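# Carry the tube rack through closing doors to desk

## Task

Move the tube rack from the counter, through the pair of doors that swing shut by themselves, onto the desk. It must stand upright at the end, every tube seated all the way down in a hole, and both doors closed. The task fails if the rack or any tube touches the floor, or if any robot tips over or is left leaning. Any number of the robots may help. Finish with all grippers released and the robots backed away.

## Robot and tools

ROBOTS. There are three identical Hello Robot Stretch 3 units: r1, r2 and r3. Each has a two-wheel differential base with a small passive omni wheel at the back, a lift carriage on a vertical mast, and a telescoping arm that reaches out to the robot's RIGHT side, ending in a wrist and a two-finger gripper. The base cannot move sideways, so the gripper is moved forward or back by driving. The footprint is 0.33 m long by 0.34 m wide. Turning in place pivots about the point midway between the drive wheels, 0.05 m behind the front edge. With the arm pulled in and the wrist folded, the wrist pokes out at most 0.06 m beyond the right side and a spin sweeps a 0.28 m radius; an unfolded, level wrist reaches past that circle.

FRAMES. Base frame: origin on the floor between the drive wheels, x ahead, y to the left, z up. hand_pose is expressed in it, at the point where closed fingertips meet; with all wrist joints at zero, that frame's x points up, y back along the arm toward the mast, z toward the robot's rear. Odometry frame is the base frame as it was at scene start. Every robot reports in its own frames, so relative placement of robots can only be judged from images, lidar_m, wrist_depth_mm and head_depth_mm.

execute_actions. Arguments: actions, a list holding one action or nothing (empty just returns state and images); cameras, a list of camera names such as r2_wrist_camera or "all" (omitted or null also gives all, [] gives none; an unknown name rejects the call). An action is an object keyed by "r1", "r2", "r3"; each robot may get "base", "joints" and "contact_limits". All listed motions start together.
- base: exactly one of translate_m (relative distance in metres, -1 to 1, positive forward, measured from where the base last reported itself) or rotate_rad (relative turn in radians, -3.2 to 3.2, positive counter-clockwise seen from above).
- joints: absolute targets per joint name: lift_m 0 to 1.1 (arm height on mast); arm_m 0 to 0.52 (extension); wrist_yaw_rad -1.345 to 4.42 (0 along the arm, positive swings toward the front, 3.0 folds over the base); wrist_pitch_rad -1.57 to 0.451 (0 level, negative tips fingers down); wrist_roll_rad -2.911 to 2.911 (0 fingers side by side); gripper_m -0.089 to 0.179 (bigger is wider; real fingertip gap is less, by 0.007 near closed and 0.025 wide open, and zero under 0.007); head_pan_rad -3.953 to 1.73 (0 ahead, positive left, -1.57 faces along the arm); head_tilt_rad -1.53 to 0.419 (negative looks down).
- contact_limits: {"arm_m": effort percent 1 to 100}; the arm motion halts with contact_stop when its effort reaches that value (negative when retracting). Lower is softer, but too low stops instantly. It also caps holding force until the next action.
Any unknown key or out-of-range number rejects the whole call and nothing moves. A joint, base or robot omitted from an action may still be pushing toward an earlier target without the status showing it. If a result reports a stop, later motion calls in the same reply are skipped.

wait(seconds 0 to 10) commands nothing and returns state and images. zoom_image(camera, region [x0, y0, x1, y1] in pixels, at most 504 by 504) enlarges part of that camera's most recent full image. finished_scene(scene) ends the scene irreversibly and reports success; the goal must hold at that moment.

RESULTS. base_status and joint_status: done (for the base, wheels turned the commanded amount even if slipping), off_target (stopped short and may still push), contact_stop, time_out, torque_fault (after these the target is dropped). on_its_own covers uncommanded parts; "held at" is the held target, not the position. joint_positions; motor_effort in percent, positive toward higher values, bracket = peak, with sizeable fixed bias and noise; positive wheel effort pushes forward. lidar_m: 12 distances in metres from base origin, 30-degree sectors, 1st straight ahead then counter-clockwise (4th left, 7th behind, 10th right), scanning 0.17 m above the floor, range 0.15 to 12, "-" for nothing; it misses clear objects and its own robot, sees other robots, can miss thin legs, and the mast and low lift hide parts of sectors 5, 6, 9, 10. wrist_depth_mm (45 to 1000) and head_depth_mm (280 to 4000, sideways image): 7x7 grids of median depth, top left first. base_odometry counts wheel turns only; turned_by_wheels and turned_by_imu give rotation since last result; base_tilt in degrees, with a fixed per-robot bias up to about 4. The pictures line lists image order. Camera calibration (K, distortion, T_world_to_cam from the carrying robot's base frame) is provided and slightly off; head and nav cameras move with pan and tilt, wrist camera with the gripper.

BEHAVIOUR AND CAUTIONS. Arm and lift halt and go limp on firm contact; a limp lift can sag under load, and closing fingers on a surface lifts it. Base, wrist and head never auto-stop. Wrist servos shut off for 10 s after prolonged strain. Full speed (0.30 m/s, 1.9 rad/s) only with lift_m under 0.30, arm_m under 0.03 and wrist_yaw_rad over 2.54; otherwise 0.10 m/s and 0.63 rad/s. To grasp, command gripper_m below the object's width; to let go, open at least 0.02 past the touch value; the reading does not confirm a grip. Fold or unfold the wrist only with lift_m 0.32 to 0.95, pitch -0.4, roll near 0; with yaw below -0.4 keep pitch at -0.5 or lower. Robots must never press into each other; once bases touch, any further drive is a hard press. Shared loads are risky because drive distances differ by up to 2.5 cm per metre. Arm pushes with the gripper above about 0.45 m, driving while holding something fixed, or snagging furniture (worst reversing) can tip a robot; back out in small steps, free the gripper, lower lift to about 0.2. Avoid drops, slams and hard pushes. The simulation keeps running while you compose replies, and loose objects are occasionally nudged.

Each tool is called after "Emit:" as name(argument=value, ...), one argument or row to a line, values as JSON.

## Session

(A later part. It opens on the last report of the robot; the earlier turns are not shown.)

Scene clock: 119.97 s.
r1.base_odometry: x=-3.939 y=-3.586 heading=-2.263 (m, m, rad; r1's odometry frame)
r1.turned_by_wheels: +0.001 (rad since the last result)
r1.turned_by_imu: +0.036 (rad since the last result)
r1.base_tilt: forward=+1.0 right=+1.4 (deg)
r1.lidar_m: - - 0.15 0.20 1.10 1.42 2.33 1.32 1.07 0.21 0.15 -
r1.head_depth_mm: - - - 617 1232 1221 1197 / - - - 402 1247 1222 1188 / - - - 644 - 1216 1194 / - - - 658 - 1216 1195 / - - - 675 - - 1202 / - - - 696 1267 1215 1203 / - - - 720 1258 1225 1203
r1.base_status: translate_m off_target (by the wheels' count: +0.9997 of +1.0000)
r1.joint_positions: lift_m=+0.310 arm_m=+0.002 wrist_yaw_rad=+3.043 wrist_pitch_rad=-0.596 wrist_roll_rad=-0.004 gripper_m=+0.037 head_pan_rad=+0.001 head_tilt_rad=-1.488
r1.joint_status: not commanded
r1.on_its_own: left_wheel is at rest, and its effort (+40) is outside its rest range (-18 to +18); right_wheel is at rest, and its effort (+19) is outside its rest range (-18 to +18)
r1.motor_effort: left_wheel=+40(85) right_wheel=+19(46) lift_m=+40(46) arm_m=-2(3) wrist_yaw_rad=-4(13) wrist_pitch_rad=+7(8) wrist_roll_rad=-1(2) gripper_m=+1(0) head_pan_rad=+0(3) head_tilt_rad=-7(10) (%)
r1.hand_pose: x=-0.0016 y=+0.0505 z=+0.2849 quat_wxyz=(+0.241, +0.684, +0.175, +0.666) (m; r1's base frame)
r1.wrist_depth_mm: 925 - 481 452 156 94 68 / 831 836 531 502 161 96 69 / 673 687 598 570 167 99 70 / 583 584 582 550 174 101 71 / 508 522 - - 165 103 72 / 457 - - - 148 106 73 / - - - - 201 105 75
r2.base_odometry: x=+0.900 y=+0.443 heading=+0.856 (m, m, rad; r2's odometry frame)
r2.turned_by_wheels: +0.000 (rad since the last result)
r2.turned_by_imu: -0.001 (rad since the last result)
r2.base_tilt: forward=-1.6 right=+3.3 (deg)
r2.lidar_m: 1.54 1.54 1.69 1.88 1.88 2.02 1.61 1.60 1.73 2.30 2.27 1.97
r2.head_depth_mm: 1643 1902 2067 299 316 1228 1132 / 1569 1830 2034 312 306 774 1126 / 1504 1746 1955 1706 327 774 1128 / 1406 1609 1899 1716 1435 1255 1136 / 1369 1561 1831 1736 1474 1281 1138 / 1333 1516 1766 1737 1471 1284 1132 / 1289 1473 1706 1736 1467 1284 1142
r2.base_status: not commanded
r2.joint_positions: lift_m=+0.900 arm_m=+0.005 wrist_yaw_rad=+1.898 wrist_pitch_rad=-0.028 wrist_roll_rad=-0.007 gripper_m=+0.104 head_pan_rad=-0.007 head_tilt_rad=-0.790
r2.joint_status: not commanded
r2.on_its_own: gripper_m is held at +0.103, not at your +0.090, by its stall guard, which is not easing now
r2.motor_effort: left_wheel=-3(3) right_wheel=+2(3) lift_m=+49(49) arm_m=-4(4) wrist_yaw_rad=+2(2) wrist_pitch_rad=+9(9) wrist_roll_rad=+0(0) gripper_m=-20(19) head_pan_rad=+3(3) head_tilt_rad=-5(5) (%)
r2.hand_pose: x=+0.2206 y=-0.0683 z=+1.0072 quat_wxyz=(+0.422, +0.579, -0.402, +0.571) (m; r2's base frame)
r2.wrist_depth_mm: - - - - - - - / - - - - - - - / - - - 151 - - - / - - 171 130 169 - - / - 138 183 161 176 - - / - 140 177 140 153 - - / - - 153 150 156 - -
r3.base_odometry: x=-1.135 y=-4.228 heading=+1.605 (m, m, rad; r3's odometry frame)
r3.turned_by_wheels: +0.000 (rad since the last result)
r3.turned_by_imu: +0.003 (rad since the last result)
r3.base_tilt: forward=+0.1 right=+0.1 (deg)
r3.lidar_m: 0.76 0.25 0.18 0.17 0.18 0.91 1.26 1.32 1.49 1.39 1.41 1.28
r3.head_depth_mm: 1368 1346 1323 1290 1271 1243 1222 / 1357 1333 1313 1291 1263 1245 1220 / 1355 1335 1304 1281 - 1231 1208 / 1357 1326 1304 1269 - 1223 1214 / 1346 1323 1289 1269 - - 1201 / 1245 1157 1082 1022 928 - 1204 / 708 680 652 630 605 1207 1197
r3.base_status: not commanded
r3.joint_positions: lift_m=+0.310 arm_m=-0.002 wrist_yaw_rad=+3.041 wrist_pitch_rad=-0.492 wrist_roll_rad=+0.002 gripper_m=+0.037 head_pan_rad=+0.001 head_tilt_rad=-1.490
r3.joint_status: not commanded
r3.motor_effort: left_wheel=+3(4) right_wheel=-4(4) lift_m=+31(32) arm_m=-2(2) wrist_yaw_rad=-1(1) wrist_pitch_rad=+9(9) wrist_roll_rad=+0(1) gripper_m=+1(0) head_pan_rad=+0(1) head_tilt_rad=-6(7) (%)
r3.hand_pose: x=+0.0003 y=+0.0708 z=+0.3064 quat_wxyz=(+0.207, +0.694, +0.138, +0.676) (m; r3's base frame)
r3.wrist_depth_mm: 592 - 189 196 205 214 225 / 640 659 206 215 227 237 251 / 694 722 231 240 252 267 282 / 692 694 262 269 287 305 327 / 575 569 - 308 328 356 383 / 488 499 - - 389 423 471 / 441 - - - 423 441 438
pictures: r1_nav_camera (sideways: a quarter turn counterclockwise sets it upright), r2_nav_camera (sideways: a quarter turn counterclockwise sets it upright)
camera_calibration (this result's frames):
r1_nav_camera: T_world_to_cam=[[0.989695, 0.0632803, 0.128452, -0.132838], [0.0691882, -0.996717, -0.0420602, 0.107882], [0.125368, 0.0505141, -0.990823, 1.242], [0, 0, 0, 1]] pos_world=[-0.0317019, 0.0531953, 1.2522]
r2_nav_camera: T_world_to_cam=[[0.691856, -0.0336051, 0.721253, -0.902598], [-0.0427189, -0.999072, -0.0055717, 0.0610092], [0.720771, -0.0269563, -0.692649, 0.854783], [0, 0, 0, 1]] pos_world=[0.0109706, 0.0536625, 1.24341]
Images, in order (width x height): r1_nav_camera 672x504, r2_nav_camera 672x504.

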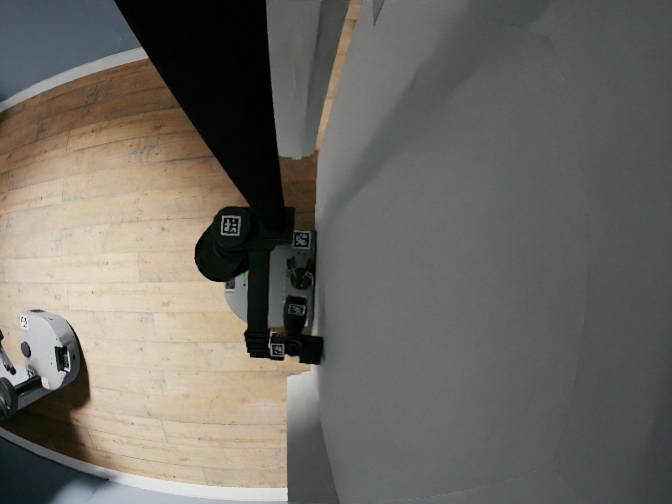

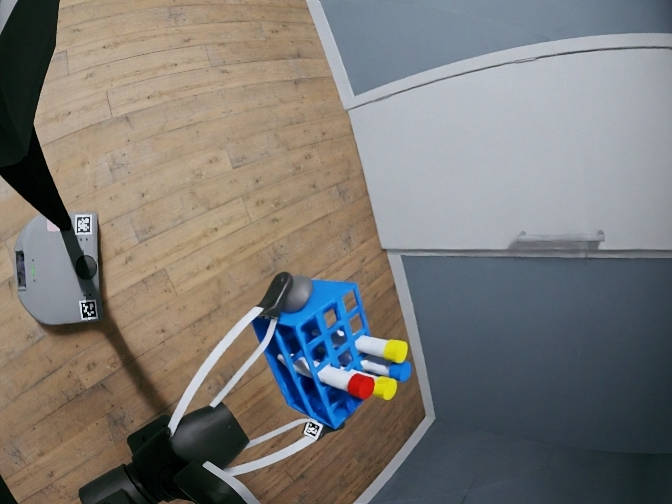

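Emit:
execute_actions(
  actions=[
    {"r1":{"base":{"translate_m":-0.4}}},
  ],
  cameras=[],
)

Emit:
execute_actions(
  actions=[
    {"r1":{"base":{"rotate_rad":0.4}}},
  ],
  cameras=[],
)

Emit:
execute_actions(
  actions=[
    {"r1":{"base":{"translate_m":0.32}}},
  ],
  cameras=[],
)

Emit:
execute_actions(
  actions=[
    {"r1":{"base":{"rotate_rad":-0.4}}},
  ],
  cameras=["r1_nav_camera"],
)

Emit:
execute_actions(
  actions=[
    {"r1":{"base":{"translate_m":1.0}}},
  ],
  cameras=["r1_nav_camera","r2_nav_camera"],
)

Scene clock: 125.90 s.
r1.base_odometry: x=-3.684 y=-3.278 heading=-2.263 (m, m, rad; r1's odometry frame)
r1.turned_by_wheels: +0.000 (rad since the last result)
r1.turned_by_imu: +0.000 (rad since the last result)
r1.base_tilt: forward=+0.9 right=+1.3 (deg)
r1.lidar_m: 0.42 0.43 0.55 1.00 1.07 1.38 1.95 0.95 1.10 1.04 0.54 0.44
r1.head_depth_mm: 547 777 1196 1276 1247 1211 1191 / 541 764 1294 1274 1247 1220 1192 / 535 752 1260 1282 - 1214 1197 / 529 738 1233 1280 - 1213 1194 / 523 728 1204 1280 - - 1201 / 517 717 1170 1283 1266 1221 1203 / 511 706 1131 1297 1255 1226 1209
r1.base_status: done
r1.joint_positions: lift_m=+0.310 arm_m=+0.002 wrist_yaw_rad=+3.041 wrist_pitch_rad=-0.596 wrist_roll_rad=-0.004 gripper_m=+0.037 head_pan_rad=+0.001 head_tilt_rad=-1.488
r1.joint_status: not commanded
r1.motor_effort: left_wheel=-1(29) right_wheel=+0(17) lift_m=+40(40) arm_m=-2(3) wrist_yaw_rad=-1(3) wrist_pitch_rad=+7(7) wrist_roll_rad=-1(2) gripper_m=+1(1) head_pan_rad=+0(0) head_tilt_rad=-7(7) (%)
r1.hand_pose: x=-0.0012 y=+0.0504 z=+0.2849 quat_wxyz=(+0.242, +0.684, +0.174, +0.666) (m; r1's base frame)
r1.wrist_depth_mm: 891 - 982 - 723 525 423 / 839 810 827 833 719 561 433 / 690 688 690 682 665 606 447 / 588 589 590 590 593 569 456 / 504 516 - - 520 508 462 / 463 - - - 461 453 438 / - - - - 405 405 403
r2.base_odometry: x=+0.900 y=+0.443 heading=+0.856 (m, m, rad; r2's odometry frame)
r2.turned_by_wheels: +0.000 (rad since the last result)
r2.turned_by_imu: +0.000 (rad since the last result)
r2.base_tilt: forward=-1.6 right=+3.3 (deg)
r2.lidar_m: 1.57 1.56 1.69 1.89 1.87 2.01 1.61 1.59 1.73 2.30 2.28 1.97
r2.head_depth_mm: 1655 1920 2071 299 317 1230 1129 / 1584 1842 2013 312 306 774 1131 / 1515 1738 1966 1717 327 770 1132 / 1461 1679 1924 1724 1437 1248 1133 / 1418 1599 1879 1732 1465 1278 1134 / 1353 1547 1799 1719 1467 1285 1132 / 1319 1503 1716 1734 1470 1283 1136
r2.base_status: not commanded
r2.joint_positions: lift_m=+0.900 arm_m=+0.005 wrist_yaw_rad=+1.898 wrist_pitch_rad=-0.028 wrist_roll_rad=-0.007 gripper_m=+0.104 head_pan_rad=-0.007 head_tilt_rad=-0.790
r2.joint_status: not commanded
r2.on_its_own: gripper_m is held at +0.103, not at your +0.090, by its stall guard, which is not easing now
r2.motor_effort: left_wheel=-3(3) right_wheel=+4(2) lift_m=+50(49) arm_m=-4(4) wrist_yaw_rad=+2(2) wrist_pitch_rad=+9(9) wrist_roll_rad=+0(0) gripper_m=-19(20) head_pan_rad=+3(3) head_tilt_rad=-5(5) (%)
r2.hand_pose: x=+0.2206 y=-0.0683 z=+1.0072 quat_wxyz=(+0.422, +0.579, -0.402, +0.571) (m; r2's base frame)
r2.wrist_depth_mm: - - - - - - - / - - - - - - - / - - - 152 - - - / - - 171 130 169 - - / - 138 182 161 176 - - / - 141 177 141 153 - - / - - 153 150 156 - -
r3.base_odometry: x=-1.135 y=-4.228 heading=+1.605 (m, m, rad; r3's odometry frame)
r3.turned_by_wheels: +0.000 (rad since the last result)
r3.turned_by_imu: +0.002 (rad since the last result)
r3.base_tilt: forward=+0.1 right=+0.0 (deg)
r3.lidar_m: 0.76 0.25 0.18 0.17 0.18 0.91 1.26 0.95 1.48 1.39 1.41 1.28
r3.head_depth_mm: 1366 1347 1319 1298 1263 1238 1218 / 1363 1332 1300 1295 1267 1237 1214 / 1357 1334 1313 1288 - 1234 1221 / 1357 1330 1304 1278 - 1228 1208 / 1354 1322 1296 1269 - - 1206 / 1232 1156 1078 1020 921 - 1203 / 708 680 655 631 604 1206 1196
r3.base_status: not commanded
r3.joint_positions: lift_m=+0.310 arm_m=-0.002 wrist_yaw_rad=+3.041 wrist_pitch_rad=-0.492 wrist_roll_rad=+0.002 gripper_m=+0.037 head_pan_rad=+0.001 head_tilt_rad=-1.490
r3.joint_status: not commanded
r3.motor_effort: left_wheel=+3(3) right_wheel=-4(5) lift_m=+32(32) arm_m=-3(2) wrist_yaw_rad=-1(1) wrist_pitch_rad=+9(9) wrist_roll_rad=-1(0) gripper_m=+0(1) head_pan_rad=+0(0) head_tilt_rad=-7(6) (%)
r3.hand_pose: x=+0.0003 y=+0.0708 z=+0.3064 quat_wxyz=(+0.207, +0.694, +0.138, +0.676) (m; r3's base frame)
r3.wrist_depth_mm: 583 - 188 197 204 214 225 / 638 662 206 216 226 239 252 / 689 723 232 240 254 267 283 / 678 681 258 271 289 305 324 / 558 569 - 308 329 357 380 / 486 508 - - 395 432 471 / 438 - - - 424 438 442
pictures: none
No camera images: the call's "cameras" was empty. Leave "cameras" out to get every camera's image.

Scene clock: 127.50 s.
r1.base_odometry: x=-3.684 y=-3.278 heading=-1.864 (m, m, rad; r1's odometry frame)
r1.turned_by_wheels: +0.400 (rad since the last result)
r1.turned_by_imu: +0.399 (rad since the last result)
r1.base_tilt: forward=+1.0 right=+1.4 (deg)
r1.lidar_m: 0.42 0.50 0.75 1.05 1.25 1.95 0.96 1.17 1.04 0.62 0.47 0.42
r1.head_depth_mm: 482 641 954 1277 1246 1221 1191 / 508 686 1054 1281 1245 1219 1189 / 533 734 1173 1279 - 1218 1194 / 563 792 1301 1284 - 1216 1196 / 595 858 1317 1282 - - 1199 / 633 937 1312 1294 1265 1220 1201 / 669 862 1316 1289 1259 1232 1200
r1.base_status: done
r1.joint_positions: lift_m=+0.310 arm_m=+0.002 wrist_yaw_rad=+3.041 wrist_pitch_rad=-0.596 wrist_roll_rad=-0.004 gripper_m=+0.037 head_pan_rad=+0.001 head_tilt_rad=-1.488
r1.joint_status: not commanded
r1.motor_effort: left_wheel=-3(7) right_wheel=+2(5) lift_m=+40(40) arm_m=-2(2) wrist_yaw_rad=-1(0) wrist_pitch_rad=+7(7) wrist_roll_rad=-2(1) gripper_m=+0(0) head_pan_rad=+0(0) head_tilt_rad=-8(6) (%)
r1.hand_pose: x=-0.0012 y=+0.0504 z=+0.2849 quat_wxyz=(+0.242, +0.684, +0.174, +0.666) (m; r1's base frame)
r1.wrist_depth_mm: - - - - 973 937 549 / 836 820 822 841 859 801 532 / 693 692 684 684 686 691 518 / 581 585 580 583 578 592 547 / 510 522 - - 519 505 506 / 459 - - - 461 447 450 / - - - - 398 400 403
r2.base_odometry: x=+0.900 y=+0.443 heading=+0.856 (m, m, rad; r2's odometry frame)
r2.turned_by_wheels: +0.000 (rad since the last result)
r2.turned_by_imu: +0.000 (rad since the last result)
r2.base_tilt: forward=-1.6 right=+3.2 (deg)
r2.lidar_m: 1.57 1.56 1.69 1.89 1.88 2.01 1.61 1.59 1.73 2.30 2.28 1.97
r2.head_depth_mm: 1637 1914 2076 300 317 1229 1127 / 1565 1814 2024 312 306 772 1132 / 1515 1757 1964 1718 327 772 1128 / 1453 1681 1936 1722 1434 1250 1131 / 1415 1616 1889 1730 1448 1280 1128 / 1368 1539 1789 1717 1480 1272 1136 / 1329 1500 1736 1727 1475 1287 1143
r2.base_status: not commanded
r2.joint_positions: lift_m=+0.900 arm_m=+0.005 wrist_yaw_rad=+1.898 wrist_pitch_rad=-0.028 wrist_roll_rad=-0.007 gripper_m=+0.104 head_pan_rad=-0.007 head_tilt_rad=-0.790
r2.joint_status: not commanded
r2.on_its_own: gripper_m is held at +0.103, not at your +0.090, by its stall guard, which is not easing now
r2.motor_effort: left_wheel=-3(3) right_wheel=+4(4) lift_m=+50(49) arm_m=-4(4) wrist_yaw_rad=+2(2) wrist_pitch_rad=+9(9) wrist_roll_rad=+0(0) gripper_m=-20(20) head_pan_rad=+4(3) head_tilt_rad=-5(5) (%)
r2.hand_pose: x=+0.2206 y=-0.0683 z=+1.0072 quat_wxyz=(+0.422, +0.579, -0.402, +0.571) (m; r2's base frame)
r2.wrist_depth_mm: - - - - - - - / - - - - - - - / - - - 151 - - - / - - 171 131 169 - - / - 138 183 162 176 - - / - 140 177 141 153 - - / - - 153 150 156 - -
r3.base_odometry: x=-1.135 y=-4.228 heading=+1.605 (m, m, rad; r3's odometry frame)
r3.turned_by_wheels: +0.000 (rad since the last result)
r3.turned_by_imu: +0.000 (rad since the last result)
r3.base_tilt: forward=+0.1 right=+0.0 (deg)
r3.lidar_m: 0.76 0.25 0.18 0.17 0.18 0.91 1.26 0.92 1.49 1.39 1.41 1.28
r3.head_depth_mm: 1375 1336 1314 1294 1268 1238 1226 / 1367 1336 1309 1288 1265 1241 1220 / 1363 1337 1310 1285 - 1216 1211 / 1349 1332 1302 1281 - 1226 1202 / 1358 1322 1287 1273 - - 1203 / 1233 1160 1089 1015 923 - 1196 / 710 680 654 630 605 1199 1190
r3.base_status: not commanded
r3.joint_positions: lift_m=+0.310 arm_m=-0.002 wrist_yaw_rad=+3.041 wrist_pitch_rad=-0.492 wrist_roll_rad=+0.002 gripper_m=+0.037 head_pan_rad=+0.001 head_tilt_rad=-1.490
r3.joint_status: not commanded
r3.motor_effort: left_wheel=+3(3) right_wheel=-4(5) lift_m=+33(32) arm_m=-3(2) wrist_yaw_rad=-2(1) wrist_pitch_rad=+9(10) wrist_roll_rad=-1(1) gripper_m=+1(0) head_pan_rad=+0(0) head_tilt_rad=-7(7) (%)
r3.hand_pose: x=+0.0003 y=+0.0708 z=+0.3064 quat_wxyz=(+0.207, +0.694, +0.138, +0.676) (m; r3's base frame)
r3.wrist_depth_mm: 584 - 189 197 205 215 225 / 636 671 206 216 225 238 251 / 696 734 231 241 253 268 283 / 675 693 259 269 286 304 326 / 565 569 - 306 327 356 390 / 488 504 - - 394 430 470 / 437 - - - 423 442 441
pictures: none
No camera images: the call's "cameras" was empty. Leave "cameras" out to get every camera's image.

Scene clock: 131.97 s.
r1.base_odometry: x=-3.776 y=-3.585 heading=-1.864 (m, m, rad; r1's odometry frame)
r1.turned_by_wheels: +0.000 (rad since the last result)
r1.turned_by_imu: -0.002 (rad since the last result)
r1.base_tilt: forward=+0.9 right=+1.4 (deg)
r1.lidar_m: - 0.15 0.25 0.95 1.13 2.11 1.27 1.28 0.53 0.21 0.15 -
r1.head_depth_mm: - - - 411 1236 1215 1190 / - - - 462 1244 1217 1189 / - - 315 616 - 1219 1197 / - - 337 854 - 1215 1195 / - - 366 1272 - - 1198 / - - 401 1261 1264 1230 1197 / - - 460 1278 1269 1224 1207
r1.base_status: done
r1.joint_positions: lift_m=+0.310 arm_m=+0.002 wrist_yaw_rad=+3.041 wrist_pitch_rad=-0.596 wrist_roll_rad=-0.004 gripper_m=+0.037 head_pan_rad=+0.001 head_tilt_rad=-1.488
r1.joint_status: not commanded
r1.motor_effort: left_wheel=-4(4) right_wheel=+1(5) lift_m=+40(40) arm_m=-3(2) wrist_yaw_rad=-1(1) wrist_pitch_rad=+7(7) wrist_roll_rad=-1(1) gripper_m=+0(0) head_pan_rad=-1(0) head_tilt_rad=-7(7) (%)
r1.hand_pose: x=-0.0012 y=+0.0504 z=+0.2849 quat_wxyz=(+0.242, +0.684, +0.174, +0.666) (m; r1's base frame)
r1.wrist_depth_mm: - - 977 958 369 321 185 / 836 826 835 836 402 308 179 / 688 689 692 685 445 293 174 / 582 581 579 584 503 277 168 / 510 521 - - 496 263 163 / 461 - - - 420 252 159 / - - - - 401 235 155
r2.base_odometry: x=+0.900 y=+0.443 heading=+0.856 (m, m, rad; r2's odometry frame)
r2.turned_by_wheels: +0.000 (rad since the last result)
r2.turned_by_imu: +0.000 (rad since the last result)
r2.base_tilt: forward=-1.6 right=+3.3 (deg)
r2.lidar_m: 1.57 1.56 1.69 1.89 1.88 2.01 1.61 1.59 1.73 2.30 2.28 1.97
r2.head_depth_mm: 1627 1912 2054 299 316 1233 1133 / 1585 1831 2016 312 305 770 1128 / 1521 1748 1955 1725 328 772 1135 / 1458 1692 1932 1712 1440 1254 1138 / 1413 1609 1897 1731 1466 1281 1137 / 1367 1537 1814 1738 1470 1282 1137 / 1317 1486 1740 1738 1466 1292 1143
r2.base_status: not commanded
r2.joint_positions: lift_m=+0.900 arm_m=+0.005 wrist_yaw_rad=+1.898 wrist_pitch_rad=-0.028 wrist_roll_rad=-0.007 gripper_m=+0.104 head_pan_rad=-0.007 head_tilt_rad=-0.790
r2.joint_status: not commanded
r2.on_its_own: gripper_m is held at +0.103, not at your +0.090, by its stall guard, which is not easing now
r2.motor_effort: left_wheel=-3(3) right_wheel=+3(3) lift_m=+49(49) arm_m=-4(4) wrist_yaw_rad=+2(2) wrist_pitch_rad=+9(9) wrist_roll_rad=+0(0) gripper_m=-20(21) head_pan_rad=+2(3) head_tilt_rad=-5(5) (%)
r2.hand_pose: x=+0.2206 y=-0.0683 z=+1.0072 quat_wxyz=(+0.422, +0.579, -0.402, +0.571) (m; r2's base frame)
r2.wrist_depth_mm: - - - - - - - / - - - - - - - / - - - 151 - - - / - - 171 131 169 - - / - 138 182 161 177 - - / - 140 177 141 153 - - / - - 153 150 156 - -
r3.base_odometry: x=-1.135 y=-4.228 heading=+1.605 (m, m, rad; r3's odometry frame)
r3.turned_by_wheels: +0.000 (rad since the last result)
r3.turned_by_imu: +0.001 (rad since the last result)
r3.base_tilt: forward=+0.1 right=+0.0 (deg)
r3.lidar_m: 0.76 0.25 0.18 0.17 0.18 0.91 1.25 1.23 1.49 1.39 1.41 1.28
r3.head_depth_mm: 1359 1336 1309 1290 1266 1238 1219 / 1359 1344 1310 1294 1269 1236 1223 / 1362 1323 1308 1291 - 1234 1212 / 1348 1327 1298 1278 - 1229 1212 / 1351 1320 1292 1263 - - 1202 / 1238 1158 1084 1020 925 - 1200 / 709 682 657 630 603 1209 1199
r3.base_status: not commanded
r3.joint_positions: lift_m=+0.310 arm_m=-0.002 wrist_yaw_rad=+3.041 wrist_pitch_rad=-0.492 wrist_roll_rad=+0.002 gripper_m=+0.037 head_pan_rad=+0.001 head_tilt_rad=-1.490
r3.joint_status: not commanded
r3.motor_effort: left_wheel=+4(4) right_wheel=-4(5) lift_m=+32(32) arm_m=-2(2) wrist_yaw_rad=-2(2) wrist_pitch_rad=+9(9) wrist_roll_rad=-1(1) gripper_m=+0(0) head_pan_rad=-1(0) head_tilt_rad=-7(7) (%)
r3.hand_pose: x=+0.0003 y=+0.0708 z=+0.3064 quat_wxyz=(+0.207, +0.694, +0.138, +0.676) (m; r3's base frame)
r3.wrist_depth_mm: 597 - 189 197 204 213 224 / 636 665 206 216 226 238 250 / 692 709 231 241 253 268 283 / 676 695 260 272 288 305 326 / 567 572 - 307 327 358 387 / 484 497 - - 393 432 473 / 436 - - - 425 441 437
pictures: none
No camera images: the call's "cameras" was empty. Leave "cameras" out to get every camera's image.

Scene clock: 133.57 s.
r1.base_odometry: x=-3.776 y=-3.585 heading=-2.264 (m, m, rad; r1's odometry frame)
r1.turned_by_wheels: -0.400 (rad since the last result)
r1.turned_by_imu: -0.400 (rad since the last result)
r1.base_tilt: forward=+0.9 right=+1.3 (deg)
r1.lidar_m: - - 0.15 0.34 0.97 1.25 2.22 1.28 1.21 0.52 0.18 0.15
r1.head_depth_mm: - - 340 969 1242 1207 1191 / - - 346 870 1243 1207 1195 / - - 336 815 - 1217 1196 / - - 326 751 - 1221 1200 / - - 316 702 - - 1201 / - - 324 654 1267 1225 1204 / - - 313 615 1253 1229 1207
r1.base_status: done
r1.joint_positions: lift_m=+0.310 arm_m=+0.002 wrist_yaw_rad=+3.041 wrist_pitch_rad=-0.596 wrist_roll_rad=-0.004 gripper_m=+0.037 head_pan_rad=+0.001 head_tilt_rad=-1.488
r1.joint_status: not commanded
r1.motor_effort: left_wheel=+0(4) right_wheel=-2(6) lift_m=+40(40) arm_m=-2(3) wrist_yaw_rad=+0(1) wrist_pitch_rad=+7(7) wrist_roll_rad=-2(1) gripper_m=+0(0) head_pan_rad=+0(0) head_tilt_rad=-7(7) (%)
r1.hand_pose: x=-0.0012 y=+0.0504 z=+0.2849 quat_wxyz=(+0.242, +0.684, +0.174, +0.666) (m; r1's base frame)
r1.wrist_depth_mm: 813 - 906 372 266 172 128 / 841 801 819 413 278 177 131 / 686 677 696 469 293 182 134 / 573 584 583 540 307 188 137 / 511 522 - - 302 196 140 / 457 - - - 276 202 144 / - - - - 378 205 148
r2.base_odometry: x=+0.900 y=+0.443 heading=+0.856 (m, m, rad; r2's odometry frame)
r2.turned_by_wheels: +0.000 (rad since the last result)
r2.turned_by_imu: +0.000 (rad since the last result)
r2.base_tilt: forward=-1.6 right=+3.2 (deg)
r2.lidar_m: 1.57 1.55 1.69 1.89 1.88 2.01 1.61 1.59 1.73 2.30 2.27 1.97
r2.head_depth_mm: 1640 1909 2037 299 317 1219 1124 / 1598 1815 2014 312 306 772 1140 / 1516 1742 1966 1715 327 770 1126 / 1455 1672 1941 1719 1422 1249 1140 / 1412 1606 1874 1723 1465 1279 1137 / 1362 1559 1795 1715 1472 1281 1142 / 1316 1492 1731 1715 1477 1283 1140
r2.base_status: not commanded
r2.joint_positions: lift_m=+0.900 arm_m=+0.005 wrist_yaw_rad=+1.898 wrist_pitch_rad=-0.028 wrist_roll_rad=-0.007 gripper_m=+0.104 head_pan_rad=-0.007 head_tilt_rad=-0.790
r2.joint_status: not commanded
r2.on_its_own: gripper_m is held at +0.103, not at your +0.090, by its stall guard, which is not easing now
r2.motor_effort: left_wheel=-3(3) right_wheel=+4(4) lift_m=+49(49) arm_m=-4(4) wrist_yaw_rad=+2(2) wrist_pitch_rad=+9(9) wrist_roll_rad=+0(0) gripper_m=-20(20) head_pan_rad=+2(2) head_tilt_rad=-4(5) (%)
r2.hand_pose: x=+0.2206 y=-0.0683 z=+1.0072 quat_wxyz=(+0.422, +0.579, -0.402, +0.571) (m; r2's base frame)
r2.wrist_depth_mm: - - - - - - - / - - - - - - - / - - - 151 - - - / - - 171 130 169 - - / - 138 182 161 176 - - / - 140 177 141 153 - - / - - 153 151 156 - -
r3.base_odometry: x=-1.135 y=-4.228 heading=+1.605 (m, m, rad; r3's odometry frame)
r3.turned_by_wheels: +0.000 (rad since the last result)
r3.turned_by_imu: +0.000 (rad since the last result)
r3.base_tilt: forward=+0.1 right=+0.1 (deg)
r3.lidar_m: 0.76 0.25 0.18 0.17 0.18 0.91 1.26 1.27 1.49 1.39 1.41 1.28
r3.head_depth_mm: 1368 1341 1313 1283 1267 1235 1222 / 1363 1331 1322 1278 1259 1240 1212 / 1353 1335 1299 1279 - 1228 1206 / 1351 1316 1297 1287 - 1233 1203 / 1350 1318 1301 1270 - - 1211 / 1243 1150 1084 1017 927 - 1204 / 713 684 657 632 603 1216 1196
r3.base_status: not commanded
r3.joint_positions: lift_m=+0.310 arm_m=-0.002 wrist_yaw_rad=+3.041 wrist_pitch_rad=-0.492 wrist_roll_rad=+0.002 gripper_m=+0.037 head_pan_rad=+0.001 head_tilt_rad=-1.490
r3.joint_status: not commanded
r3.motor_effort: left_wheel=+4(3) right_wheel=-4(4) lift_m=+33(32) arm_m=-2(2) wrist_yaw_rad=-1(2) wrist_pitch_rad=+9(9) wrist_roll_rad=-1(1) gripper_m=+0(0) head_pan_rad=-1(0) head_tilt_rad=-6(6) (%)
r3.hand_pose: x=+0.0003 y=+0.0708 z=+0.3064 quat_wxyz=(+0.207, +0.694, +0.138, +0.676) (m; r3's base frame)
r3.wrist_depth_mm: 588 - 189 197 205 213 223 / 645 666 206 216 226 237 250 / 685 722 231 240 253 267 284 / 680 676 258 269 288 305 324 / 571 575 - 309 328 357 385 / 488 500 - - 395 427 470 / 434 - - - 425 434 443
pictures: r1_nav_camera (sideways: a quarter turn counterclockwise sets it upright)
camera_calibration (this result's frames):
r1_nav_camera: T_world_to_cam=[[0.989695, 0.0632803, 0.128452, -0.132838], [0.0691882, -0.996717, -0.0420602, 0.107882], [0.125368, 0.0505141, -0.990823, 1.242], [0, 0, 0, 1]] pos_world=[-0.0317019, 0.0531953, 1.2522]
Images, in order (width x height): r1_nav_camera 672x504.

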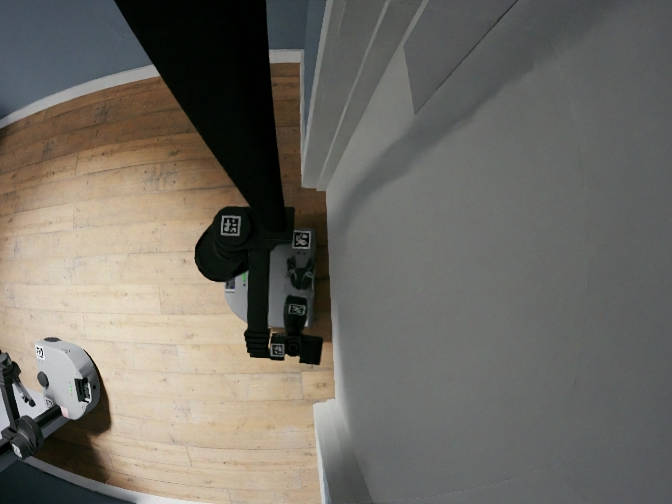

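Scene clock: 144.87 s.
r1.base_odometry: x=-4.413 y=-4.355 heading=-2.263 (m, m, rad; r1's odometry frame)
r1.turned_by_wheels: +0.001 (rad since the last result)
r1.turned_by_imu: -0.019 (rad since the last result)
r1.base_tilt: forward=+0.8 right=+1.3 (deg)
r1.lidar_m: - - 0.15 0.20 0.49 1.40 2.35 1.33 1.08 0.21 0.15 -
r1.head_depth_mm: - - - 597 1231 1217 1187 / - - - 395 1250 1209 1193 / - - - 624 - 1216 1193 / - - - 639 - 1207 1200 / - - - 660 - - 1201 / - - - 678 1269 1222 1202 / - - - 706 1258 1217 1207
r1.base_status: translate_m off_target (by the wheels' count: +0.9997 of +1.0000)
r1.joint_positions: lift_m=+0.310 arm_m=+0.002 wrist_yaw_rad=+3.044 wrist_pitch_rad=-0.596 wrist_roll_rad=-0.004 gripper_m=+0.037 head_pan_rad=+0.002 head_tilt_rad=-1.488
r1.joint_status: not commanded
r1.on_its_own: left_wheel is at rest, and its effort (+43) is outside its rest range (-18 to +18)
r1.motor_effort: left_wheel=+43(85) right_wheel=+18(48) lift_m=+40(48) arm_m=-3(3) wrist_yaw_rad=-5(13) wrist_pitch_rad=+7(8) wrist_roll_rad=-2(2) gripper_m=+0(1) head_pan_rad=+0(2) head_tilt_rad=-7(8) (%)
r1.hand_pose: x=-0.0019 y=+0.0505 z=+0.2849 quat_wxyz=(+0.240, +0.684, +0.175, +0.666) (m; r1's base frame)
r1.wrist_depth_mm: 918 - 479 462 157 95 68 / 827 834 531 511 162 97 69 / 694 674 596 574 169 99 70 / 585 577 601 547 175 101 71 / 511 523 - - 166 103 73 / 460 - - - 148 106 74 / - - - - 201 105 75
r2.base_odometry: x=+0.900 y=+0.443 heading=+0.856 (m, m, rad; r2's odometry frame)
r2.turned_by_wheels: +0.000 (rad since the last result)
r2.turned_by_imu: -0.001 (rad since the last result)
r2.base_tilt: forward=-1.7 right=+3.3 (deg)
r2.lidar_m: 1.53 1.53 1.69 1.89 1.88 2.01 1.61 1.59 1.73 2.30 2.27 1.97
r2.head_depth_mm: 1640 1918 2060 300 317 1230 1124 / 1572 1832 2019 313 306 772 1128 / 1514 1731 1968 1715 328 769 1139 / 1401 1618 1885 1719 1435 1252 1130 / 1362 1558 1802 1736 1467 1279 1135 / 1324 1501 1745 1741 1466 1284 1137 / 1285 1472 1713 1732 1459 1282 1141
r2.base_status: not commanded
r2.joint_positions: lift_m=+0.900 arm_m=+0.005 wrist_yaw_rad=+1.898 wrist_pitch_rad=-0.028 wrist_roll_rad=-0.007 gripper_m=+0.104 head_pan_rad=-0.007 head_tilt_rad=-0.790
r2.joint_status: not commanded
r2.on_its_own: gripper_m is held at +0.103, not at your +0.090, by its stall guard, which is not easing now
r2.motor_effort: left_wheel=-3(3) right_wheel=+3(3) lift_m=+50(49) arm_m=-4(4) wrist_yaw_rad=+2(2) wrist_pitch_rad=+9(9) wrist_roll_rad=+0(0) gripper_m=-19(19) head_pan_rad=+4(3) head_tilt_rad=-5(6) (%)
r2.hand_pose: x=+0.2206 y=-0.0683 z=+1.0072 quat_wxyz=(+0.422, +0.579, -0.402, +0.571) (m; r2's base frame)
r2.wrist_depth_mm: - - - - - - - / - - - - - - - / - - - 151 - - - / - - 171 131 170 - - / - 138 183 161 177 - - / - 140 177 141 153 - - / - - 153 150 156 - -
r3.base_odometry: x=-1.135 y=-4.228 heading=+1.605 (m, m, rad; r3's odometry frame)
r3.turned_by_wheels: +0.000 (rad since the last result)
r3.turned_by_imu: +0.003 (rad since the last result)
r3.base_tilt: forward=+0.1 right=+0.1 (deg)
r3.lidar_m: 0.76 0.25 0.18 0.17 0.18 0.91 1.25 1.33 1.48 1.39 1.41 1.28
r3.head_depth_mm: 1371 1344 1314 1292 1263 1248 1223 / 1357 1343 1306 1293 1262 1231 1218 / 1355 1333 1302 1279 - 1230 1211 / 1355 1337 1305 1276 - 1231 1206 / 1345 1319 1306 1271 - - 1193 / 1239 1154 1076 1022 923 - 1203 / 707 684 656 633 602 1208 1203
r3.base_status: not commanded
r3.joint_positions: lift_m=+0.310 arm_m=-0.002 wrist_yaw_rad=+3.041 wrist_pitch_rad=-0.492 wrist_roll_rad=+0.002 gripper_m=+0.037 head_pan_rad=+0.001 head_tilt_rad=-1.490
r3.joint_status: not commanded
r3.motor_effort: left_wheel=+3(4) right_wheel=-4(4) lift_m=+32(32) arm_m=-3(2) wrist_yaw_rad=-1(2) wrist_pitch_rad=+9(9) wrist_roll_rad=-1(1) gripper_m=+0(0) head_pan_rad=-1(0) head_tilt_rad=-7(7) (%)
r3.hand_pose: x=+0.0003 y=+0.0708 z=+0.3064 quat_wxyz=(+0.207, +0.694, +0.138, +0.676) (m; r3's base frame)
r3.wrist_depth_mm: 592 - 189 196 205 215 224 / 641 664 208 216 227 238 249 / 685 715 231 241 253 267 283 / 682 678 259 272 287 304 325 / 571 571 - 306 327 354 385 / 482 507 - - 394 429 469 / 436 - - - 420 437 445
pictures: r1_nav_camera (sideways: a quarter turn counterclockwise sets it upright), r2_nav_camera (sideways: a quarter turn counterclockwise sets it upright)
camera_calibration (this result's frames):
r1_nav_camera: T_world_to_cam=[[0.989543, 0.0640715, 0.129227, -0.133847], [0.0700181, -0.996661, -0.0420067, 0.107807], [0.126104, 0.0506157, -0.990725, 1.24186], [0, 0, 0, 1]] pos_world=[-0.0317055, 0.0531652, 1.25217]
r2_nav_camera: T_world_to_cam=[[0.691856, -0.033605, 0.721253, -0.902598], [-0.0427188, -0.999072, -0.0055717, 0.0610092], [0.720771, -0.0269563, -0.692649, 0.854783], [0, 0, 0, 1]] pos_world=[0.0109706, 0.0536625, 1.24341]
Images, in order (width x height): r1_nav_camera 672x504, r2_nav_camera 672x504.

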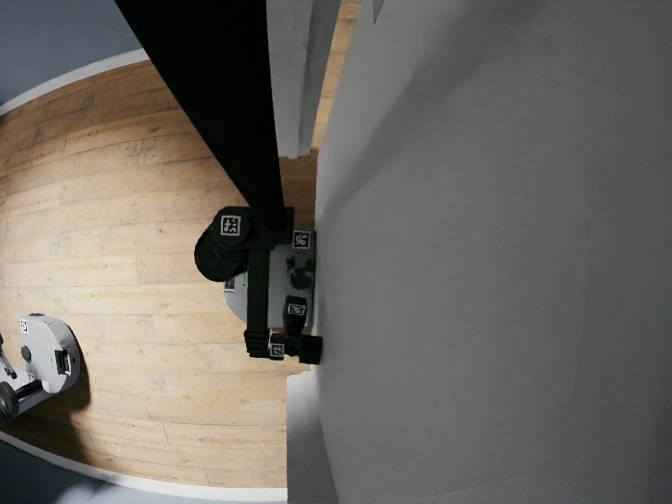

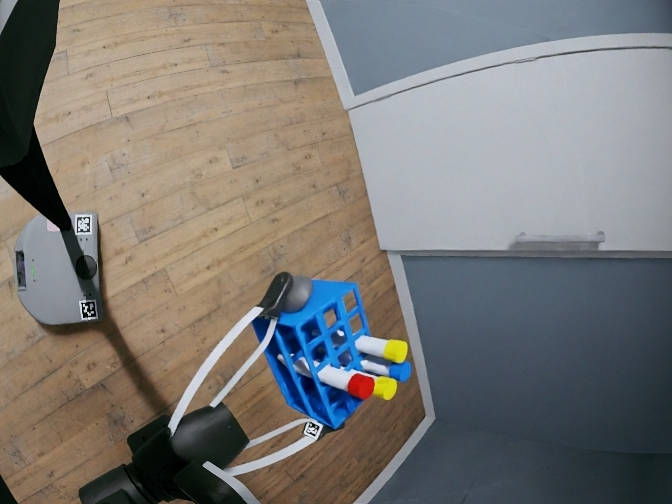

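Emit:
execute_actions(
  actions=[
    {"r1":{"base":{"translate_m":-0.65}}},
  ],
  cameras=[],
)

Emit:
execute_actions(
  actions=[
    {"r1":{"base":{"rotate_rad":-2.95}}},
  ],
  cameras=[],
)

Emit:
execute_actions(
  actions=[
    {"r1":{"base":{"translate_m":-0.9}}},
  ],
  cameras=["r1_nav_camera","r2_nav_camera"],
)

Scene clock: 153.87 s.
r1.base_odometry: x=-3.999 y=-3.855 heading=-2.263 (m, m, rad; r1's odometry frame)
r1.turned_by_wheels: +0.000 (rad since the last result)
r1.turned_by_imu: +0.001 (rad since the last result)
r1.base_tilt: forward=+1.0 right=+1.3 (deg)
r1.lidar_m: 0.66 0.66 0.73 1.02 1.04 1.32 1.71 0.75 0.80 1.07 0.91 0.71
r1.head_depth_mm: 893 1195 1312 1278 1241 1219 1031 / 883 1257 1309 1282 1251 1211 1180 / 868 1229 1318 1279 - 1217 1193 / 861 1206 1316 1285 - 1213 1198 / 850 1183 1319 1289 - - 1199 / 838 1159 1325 1287 1263 1227 1203 / 827 1128 1330 1288 1263 1225 1202
r1.base_status: done
r1.joint_positions: lift_m=+0.310 arm_m=+0.002 wrist_yaw_rad=+3.042 wrist_pitch_rad=-0.596 wrist_roll_rad=-0.004 gripper_m=+0.037 head_pan_rad=+0.002 head_tilt_rad=-1.488
r1.joint_status: not commanded
r1.motor_effort: left_wheel=-1(32) right_wheel=+0(18) lift_m=+40(40) arm_m=-2(2) wrist_yaw_rad=-2(4) wrist_pitch_rad=+7(7) wrist_roll_rad=-2(2) gripper_m=+1(0) head_pan_rad=+0(1) head_tilt_rad=-8(7) (%)
r1.hand_pose: x=-0.0014 y=+0.0505 z=+0.2849 quat_wxyz=(+0.241, +0.684, +0.174, +0.666) (m; r1's base frame)
r1.wrist_depth_mm: 877 - 943 - - 770 579 / 824 809 829 842 827 760 611 / 684 685 687 691 685 680 658 / 578 592 586 590 591 585 587 / 507 520 - - 520 511 507 / 461 - - - 459 449 449 / - - - - 401 401 404
r2.base_odometry: x=+0.900 y=+0.443 heading=+0.856 (m, m, rad; r2's odometry frame)
r2.turned_by_wheels: +0.000 (rad since the last result)
r2.turned_by_imu: -0.001 (rad since the last result)
r2.base_tilt: forward=-1.6 right=+3.3 (deg)
r2.lidar_m: 1.58 1.56 1.69 1.89 1.88 2.01 1.61 1.60 1.73 2.30 2.28 1.97
r2.head_depth_mm: 1649 1905 2069 300 316 1225 1127 / 1586 1837 2026 313 305 773 1136 / 1515 1743 1959 1706 327 769 1132 / 1468 1690 1913 1729 1442 1256 1139 / 1400 1615 1893 1711 1462 1278 1129 / 1360 1556 1809 1730 1464 1277 1135 / 1312 1497 1727 1732 1478 1283 1137
r2.base_status: not commanded
r2.joint_positions: lift_m=+0.900 arm_m=+0.005 wrist_yaw_rad=+1.898 wrist_pitch_rad=-0.028 wrist_roll_rad=-0.007 gripper_m=+0.104 head_pan_rad=-0.007 head_tilt_rad=-0.790
r2.joint_status: not commanded
r2.on_its_own: gripper_m is held at +0.103, not at your +0.090, by its stall guard, which is not easing now
r2.motor_effort: left_wheel=-3(3) right_wheel=+3(3) lift_m=+50(49) arm_m=-4(4) wrist_yaw_rad=+2(2) wrist_pitch_rad=+9(9) wrist_roll_rad=+0(0) gripper_m=-21(20) head_pan_rad=+3(4) head_tilt_rad=-5(5) (%)
r2.hand_pose: x=+0.2206 y=-0.0683 z=+1.0072 quat_wxyz=(+0.422, +0.579, -0.402, +0.571) (m; r2's base frame)
r2.wrist_depth_mm: - - - - - - - / - - - - - - - / - - - 151 - - - / - - 171 131 170 - - / - 138 183 161 177 - - / - 141 178 141 153 - - / - - 153 150 156 - -
r3.base_odometry: x=-1.135 y=-4.228 heading=+1.605 (m, m, rad; r3's odometry frame)
r3.turned_by_wheels: +0.000 (rad since the last result)
r3.turned_by_imu: +0.003 (rad since the last result)
r3.base_tilt: forward=+0.2 right=+0.0 (deg)
r3.lidar_m: 0.76 0.25 0.18 0.17 0.18 0.91 1.25 0.75 0.80 1.39 1.41 1.28
r3.head_depth_mm: 1373 1340 1321 1285 1265 1245 1066 / 1360 1332 1316 1284 1258 1242 1151 / 1361 1319 1303 1287 - 1238 1216 / 1345 1337 1301 1273 - 1230 1214 / 1345 1324 1290 1276 - - 1205 / 1239 1153 1080 1022 924 - 1194 / 708 681 655 631 605 1220 1200
r3.base_status: not commanded
r3.joint_positions: lift_m=+0.310 arm_m=-0.002 wrist_yaw_rad=+3.041 wrist_pitch_rad=-0.492 wrist_roll_rad=+0.002 gripper_m=+0.037 head_pan_rad=+0.001 head_tilt_rad=-1.490
r3.joint_status: not commanded
r3.motor_effort: left_wheel=+4(3) right_wheel=-5(4) lift_m=+32(32) arm_m=-2(2) wrist_yaw_rad=-2(1) wrist_pitch_rad=+9(9) wrist_roll_rad=+0(1) gripper_m=+0(0) head_pan_rad=-1(1) head_tilt_rad=-6(7) (%)
r3.hand_pose: x=+0.0003 y=+0.0708 z=+0.3064 quat_wxyz=(+0.207, +0.694, +0.138, +0.676) (m; r3's base frame)
r3.wrist_depth_mm: 592 - 189 196 205 213 224 / 637 652 207 216 226 238 249 / 688 712 232 241 253 267 284 / 680 686 261 270 287 307 327 / 569 574 - 309 329 357 383 / 487 503 - - 392 427 470 / 434 - - - 424 436 439
pictures: none
No camera images: the call's "cameras" was empty. Leave "cameras" out to get every camera's image.

Scene clock: 159.47 s.
r1.base_odometry: x=-3.999 y=-3.855 heading=+1.070 (m, m, rad; r1's odometry frame)
r1.turned_by_wheels: -2.950 (rad since the last result)
r1.turned_by_imu: -2.949 (rad since the last result)
r1.base_tilt: forward=+1.0 right=+1.3 (deg)
r1.lidar_m: 1.41 0.75 1.08 1.06 0.73 0.67 0.66 0.70 0.92 1.02 1.10 1.63
r1.head_depth_mm: 1371 1344 1307 1276 1252 1212 1187 / 1384 1346 1306 1282 1249 1217 1185 / 1383 1344 1312 1283 - 1216 1192 / 1386 1342 1318 1281 - 1213 1197 / 927 1194 1314 1280 - - 1197 / 827 1184 1310 1296 1270 1225 1205 / 1043 1182 1327 1290 1266 1224 1207
r1.base_status: done
r1.joint_positions: lift_m=+0.310 arm_m=+0.002 wrist_yaw_rad=+3.042 wrist_pitch_rad=-0.596 wrist_roll_rad=-0.004 gripper_m=+0.037 head_pan_rad=+0.002 head_tilt_rad=-1.488
r1.joint_status: not commanded
r1.motor_effort: left_wheel=+1(4) right_wheel=-3(5) lift_m=+40(40) arm_m=-3(3) wrist_yaw_rad=-3(1) wrist_pitch_rad=+7(7) wrist_roll_rad=-2(2) gripper_m=+0(0) head_pan_rad=+0(1) head_tilt_rad=-7(7) (%)
r1.hand_pose: x=-0.0014 y=+0.0504 z=+0.2849 quat_wxyz=(+0.241, +0.684, +0.174, +0.666) (m; r1's base frame)
r1.wrist_depth_mm: 717 - - - - - - / 695 810 842 837 838 838 562 / 656 686 686 703 688 685 520 / 588 588 590 580 588 582 518 / 511 520 - - 517 511 507 / 459 - - - 457 454 452 / - - - - 403 403 406
r2.base_odometry: x=+0.900 y=+0.443 heading=+0.856 (m, m, rad; r2's odometry frame)
r2.turned_by_wheels: +0.000 (rad since the last result)
r2.turned_by_imu: +0.000 (rad since the last result)
r2.base_tilt: forward=-1.6 right=+3.3 (deg)
r2.lidar_m: 1.57 1.56 1.69 1.89 1.88 2.01 1.61 1.59 1.73 2.29 2.27 1.97
r2.head_depth_mm: 1653 1927 2059 300 316 1233 1133 / 1568 1847 2035 312 306 775 1133 / 1506 1761 1979 1724 326 769 1136 / 1475 1672 1926 1726 1430 1254 1133 / 1404 1604 1872 1714 1474 1274 1138 / 1364 1549 1798 1725 1460 1281 1135 / 1319 1487 1716 1748 1479 1285 1143
r2.base_status: not commanded
r2.joint_positions: lift_m=+0.900 arm_m=+0.005 wrist_yaw_rad=+1.898 wrist_pitch_rad=-0.028 wrist_roll_rad=-0.007 gripper_m=+0.104 head_pan_rad=-0.007 head_tilt_rad=-0.790
r2.joint_status: not commanded
r2.on_its_own: gripper_m is held at +0.103, not at your +0.090, by its stall guard, which is not easing now
r2.motor_effort: left_wheel=-3(3) right_wheel=+3(3) lift_m=+50(49) arm_m=-4(4) wrist_yaw_rad=+2(2) wrist_pitch_rad=+9(9) wrist_roll_rad=+0(0) gripper_m=-20(20) head_pan_rad=+2(3) head_tilt_rad=-5(5) (%)
r2.hand_pose: x=+0.2206 y=-0.0683 z=+1.0072 quat_wxyz=(+0.422, +0.579, -0.402, +0.571) (m; r2's base frame)
r2.wrist_depth_mm: - - - - - - - / - - - - - - - / - - - 152 - - - / - - 171 131 170 - - / - 138 183 161 176 - - / - 141 178 140 153 - - / - - 153 151 156 - -
r3.base_odometry: x=-1.135 y=-4.228 heading=+1.605 (m, m, rad; r3's odometry frame)
r3.turned_by_wheels: +0.000 (rad since the last result)
r3.turned_by_imu: +0.002 (rad since the last result)
r3.base_tilt: forward=+0.1 right=+0.0 (deg)
r3.lidar_m: 0.76 0.25 0.18 0.17 0.18 0.91 1.26 0.74 1.48 1.39 1.41 1.28
r3.head_depth_mm: 1365 1339 1312 1284 1261 1232 1222 / 1362 1340 1314 1283 1257 1240 1219 / 1353 1329 1308 1275 - 1233 1212 / 1344 1336 1307 1275 - 1238 1205 / 1345 1318 1295 1265 - - 1197 / 1247 1156 1085 1021 926 - 1201 / 708 679 656 631 604 1211 1195
r3.base_status: not commanded
r3.joint_positions: lift_m=+0.310 arm_m=-0.002 wrist_yaw_rad=+3.041 wrist_pitch_rad=-0.492 wrist_roll_rad=+0.002 gripper_m=+0.037 head_pan_rad=+0.001 head_tilt_rad=-1.490
r3.joint_status: not commanded
r3.motor_effort: left_wheel=+3(3) right_wheel=-4(4) lift_m=+32(32) arm_m=-3(2) wrist_yaw_rad=-1(1) wrist_pitch_rad=+9(9) wrist_roll_rad=+0(1) gripper_m=+1(0) head_pan_rad=+0(0) head_tilt_rad=-7(6) (%)
r3.hand_pose: x=+0.0003 y=+0.0708 z=+0.3064 quat_wxyz=(+0.207, +0.694, +0.138, +0.676) (m; r3's base frame)
r3.wrist_depth_mm: 588 - 188 197 206 214 225 / 631 664 207 215 226 239 251 / 697 715 232 240 252 267 285 / 684 693 261 271 287 306 325 / 567 566 - 308 328 355 381 / 481 500 - - 396 429 464 / 436 - - - 423 437 442
pictures: none
No camera images: the call's "cameras" was empty. Leave "cameras" out to get every camera's image.

Scene clock: 169.40 s.
r1.base_odometry: x=-4.430 y=-4.644 heading=+1.071 (m, m, rad; r1's odometry frame)
r1.turned_by_wheels: +0.000 (rad since the last result)
r1.turned_by_imu: +0.006 (rad since the last result)
r1.base_tilt: forward=+1.0 right=+1.4 (deg)
r1.lidar_m: 1.61 1.50 0.38 0.26 0.24 0.24 0.31 2.52 1.98 0.54 0.37 1.49
r1.head_depth_mm: 1370 1343 1301 1176 1242 1216 1189 / 1367 1335 1308 1280 1248 1216 1192 / 1378 1343 1319 1280 - 1218 1193 / 1385 1355 1315 1278 - 1221 845 / 1391 1348 1319 1278 - - 640 / 1384 1364 1322 1288 1068 626 517 / 1393 1369 1328 1103 736 520 434
r1.base_status: done
r1.joint_positions: lift_m=+0.310 arm_m=+0.002 wrist_yaw_rad=+3.040 wrist_pitch_rad=-0.596 wrist_roll_rad=-0.004 gripper_m=+0.037 head_pan_rad=+0.002 head_tilt_rad=-1.487
r1.joint_status: not commanded
r1.motor_effort: left_wheel=-8(62) right_wheel=-12(43) lift_m=+40(40) arm_m=-3(2) wrist_yaw_rad=+1(2) wrist_pitch_rad=+7(7) wrist_roll_rad=-1(2) gripper_m=+0(0) head_pan_rad=-1(0) head_tilt_rad=-7(7) (%)
r1.hand_pose: x=-0.0011 y=+0.0504 z=+0.2849 quat_wxyz=(+0.242, +0.684, +0.174, +0.666) (m; r1's base frame)
r1.wrist_depth_mm: 207 - 290 350 466 603 - / 221 240 317 388 537 793 831 / 236 262 357 440 637 692 681 / 252 292 405 506 578 587 584 / 273 314 - - 524 505 510 / 279 - - - 459 448 450 / - - - - 403 401 403
r2.base_odometry: x=+0.900 y=+0.443 heading=+0.856 (m, m, rad; r2's odometry frame)
r2.turned_by_wheels: +0.000 (rad since the last result)
r2.turned_by_imu: -0.001 (rad since the last result)
r2.base_tilt: forward=-1.6 right=+3.2 (deg)
r2.lidar_m: 0.98 1.15 1.69 1.89 1.88 2.01 1.61 1.59 1.73 2.30 2.27 1.97
r2.head_depth_mm: 1621 1915 2068 299 316 1231 1127 / 1579 1835 2013 312 306 774 1137 / 1502 1736 1978 1715 327 772 1134 / 870 1007 1191 1462 1442 1255 1139 / 860 1050 1249 1557 1466 1284 1130 / 948 1116 1349 1630 1467 1288 1134 / 1009 1204 1470 1693 1486 1288 1143
r2.base_status: not commanded
r2.joint_positions: lift_m=+0.900 arm_m=+0.005 wrist_yaw_rad=+1.898 wrist_pitch_rad=-0.028 wrist_roll_rad=-0.007 gripper_m=+0.104 head_pan_rad=-0.007 head_tilt_rad=-0.790
r2.joint_status: not commanded
r2.on_its_own: gripper_m is held at +0.103, not at your +0.090, by its stall guard, which is not easing now
r2.motor_effort: left_wheel=-3(3) right_wheel=+4(4) lift_m=+49(49) arm_m=-4(4) wrist_yaw_rad=+2(2) wrist_pitch_rad=+9(9) wrist_roll_rad=+0(0) gripper_m=-20(21) head_pan_rad=+3(3) head_tilt_rad=-5(5) (%)
r2.hand_pose: x=+0.2206 y=-0.0683 z=+1.0072 quat_wxyz=(+0.422, +0.579, -0.402, +0.571) (m; r2's base frame)
r2.wrist_depth_mm: - - - 957 - - - / - - - 860 - - - / - - - 151 - - - / - - 170 130 169 - - / - 138 183 161 176 - - / - 140 177 141 153 - - / - - 153 151 156 - -
r3.base_odometry: x=-1.135 y=-4.228 heading=+1.605 (m, m, rad; r3's odometry frame)
r3.turned_by_wheels: +0.000 (rad since the last result)
r3.turned_by_imu: +0.003 (rad since the last result)
r3.base_tilt: forward=+0.1 right=+0.0 (deg)
r3.lidar_m: 0.76 0.25 0.18 0.17 0.18 0.91 1.26 1.48 1.49 1.39 1.41 1.28
r3.head_depth_mm: 1367 1342 1309 1289 1269 1239 1218 / 1367 1339 1319 1286 1267 1236 1218 / 1343 1332 1302 1282 - 1225 1210 / 1359 1312 1304 1274 - 1225 1216 / 1348 1319 1291 1275 - - 1201 / 1245 1155 1081 1017 926 - 1198 / 708 681 658 631 603 1212 1200
r3.base_status: not commanded
r3.joint_positions: lift_m=+0.310 arm_m=-0.002 wrist_yaw_rad=+3.041 wrist_pitch_rad=-0.492 wrist_roll_rad=+0.002 gripper_m=+0.037 head_pan_rad=+0.001 head_tilt_rad=-1.490
r3.joint_status: not commanded
r3.motor_effort: left_wheel=+3(4) right_wheel=-5(4) lift_m=+32(32) arm_m=-2(2) wrist_yaw_rad=-2(1) wrist_pitch_rad=+9(9) wrist_roll_rad=-1(0) gripper_m=+0(0) head_pan_rad=+0(0) head_tilt_rad=-6(7) (%)
r3.hand_pose: x=+0.0003 y=+0.0708 z=+0.3064 quat_wxyz=(+0.207, +0.694, +0.138, +0.676) (m; r3's base frame)
r3.wrist_depth_mm: 587 - 189 196 205 215 224 / 646 673 207 216 226 238 250 / 685 722 230 240 253 269 283 / 679 696 260 270 287 305 326 / 572 576 - 306 328 353 388 / 487 506 - - 393 431 472 / 439 - - - 424 437 439
pictures: r1_nav_camera (sideways: a quarter turn counterclockwise sets it upright), r2_nav_camera (sideways: a quarter turn counterclockwise sets it upright)
camera_calibration (this result's frames):
r1_nav_camera: T_world_to_cam=[[0.989538, 0.0640714, 0.129261, -0.133891], [0.0700195, -0.996661, -0.0420043, 0.107804], [0.126138, 0.0506157, -0.990721, 1.24186], [0, 0, 0, 1]] pos_world=[-0.0317038, 0.0531652, 1.25217]
r2_nav_camera: T_world_to_cam=[[0.691856, -0.0336051, 0.721253, -0.902598], [-0.0427189, -0.999072, -0.0055717, 0.0610092], [0.720771, -0.0269563, -0.692649, 0.854783], [0, 0, 0, 1]] pos_world=[0.0109706, 0.0536625, 1.24341]
Images, in order (width x height): r1_nav_camera 672x504, r2_nav_camera 672x504.

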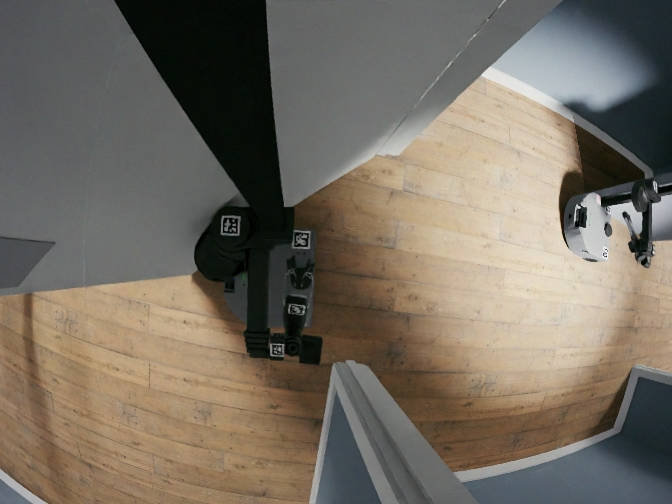

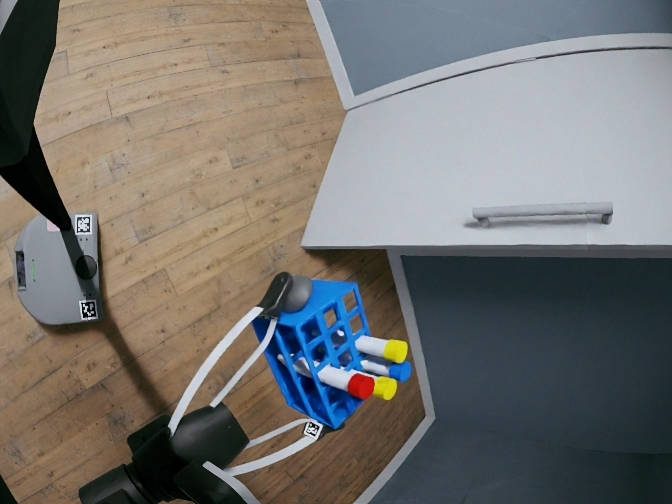

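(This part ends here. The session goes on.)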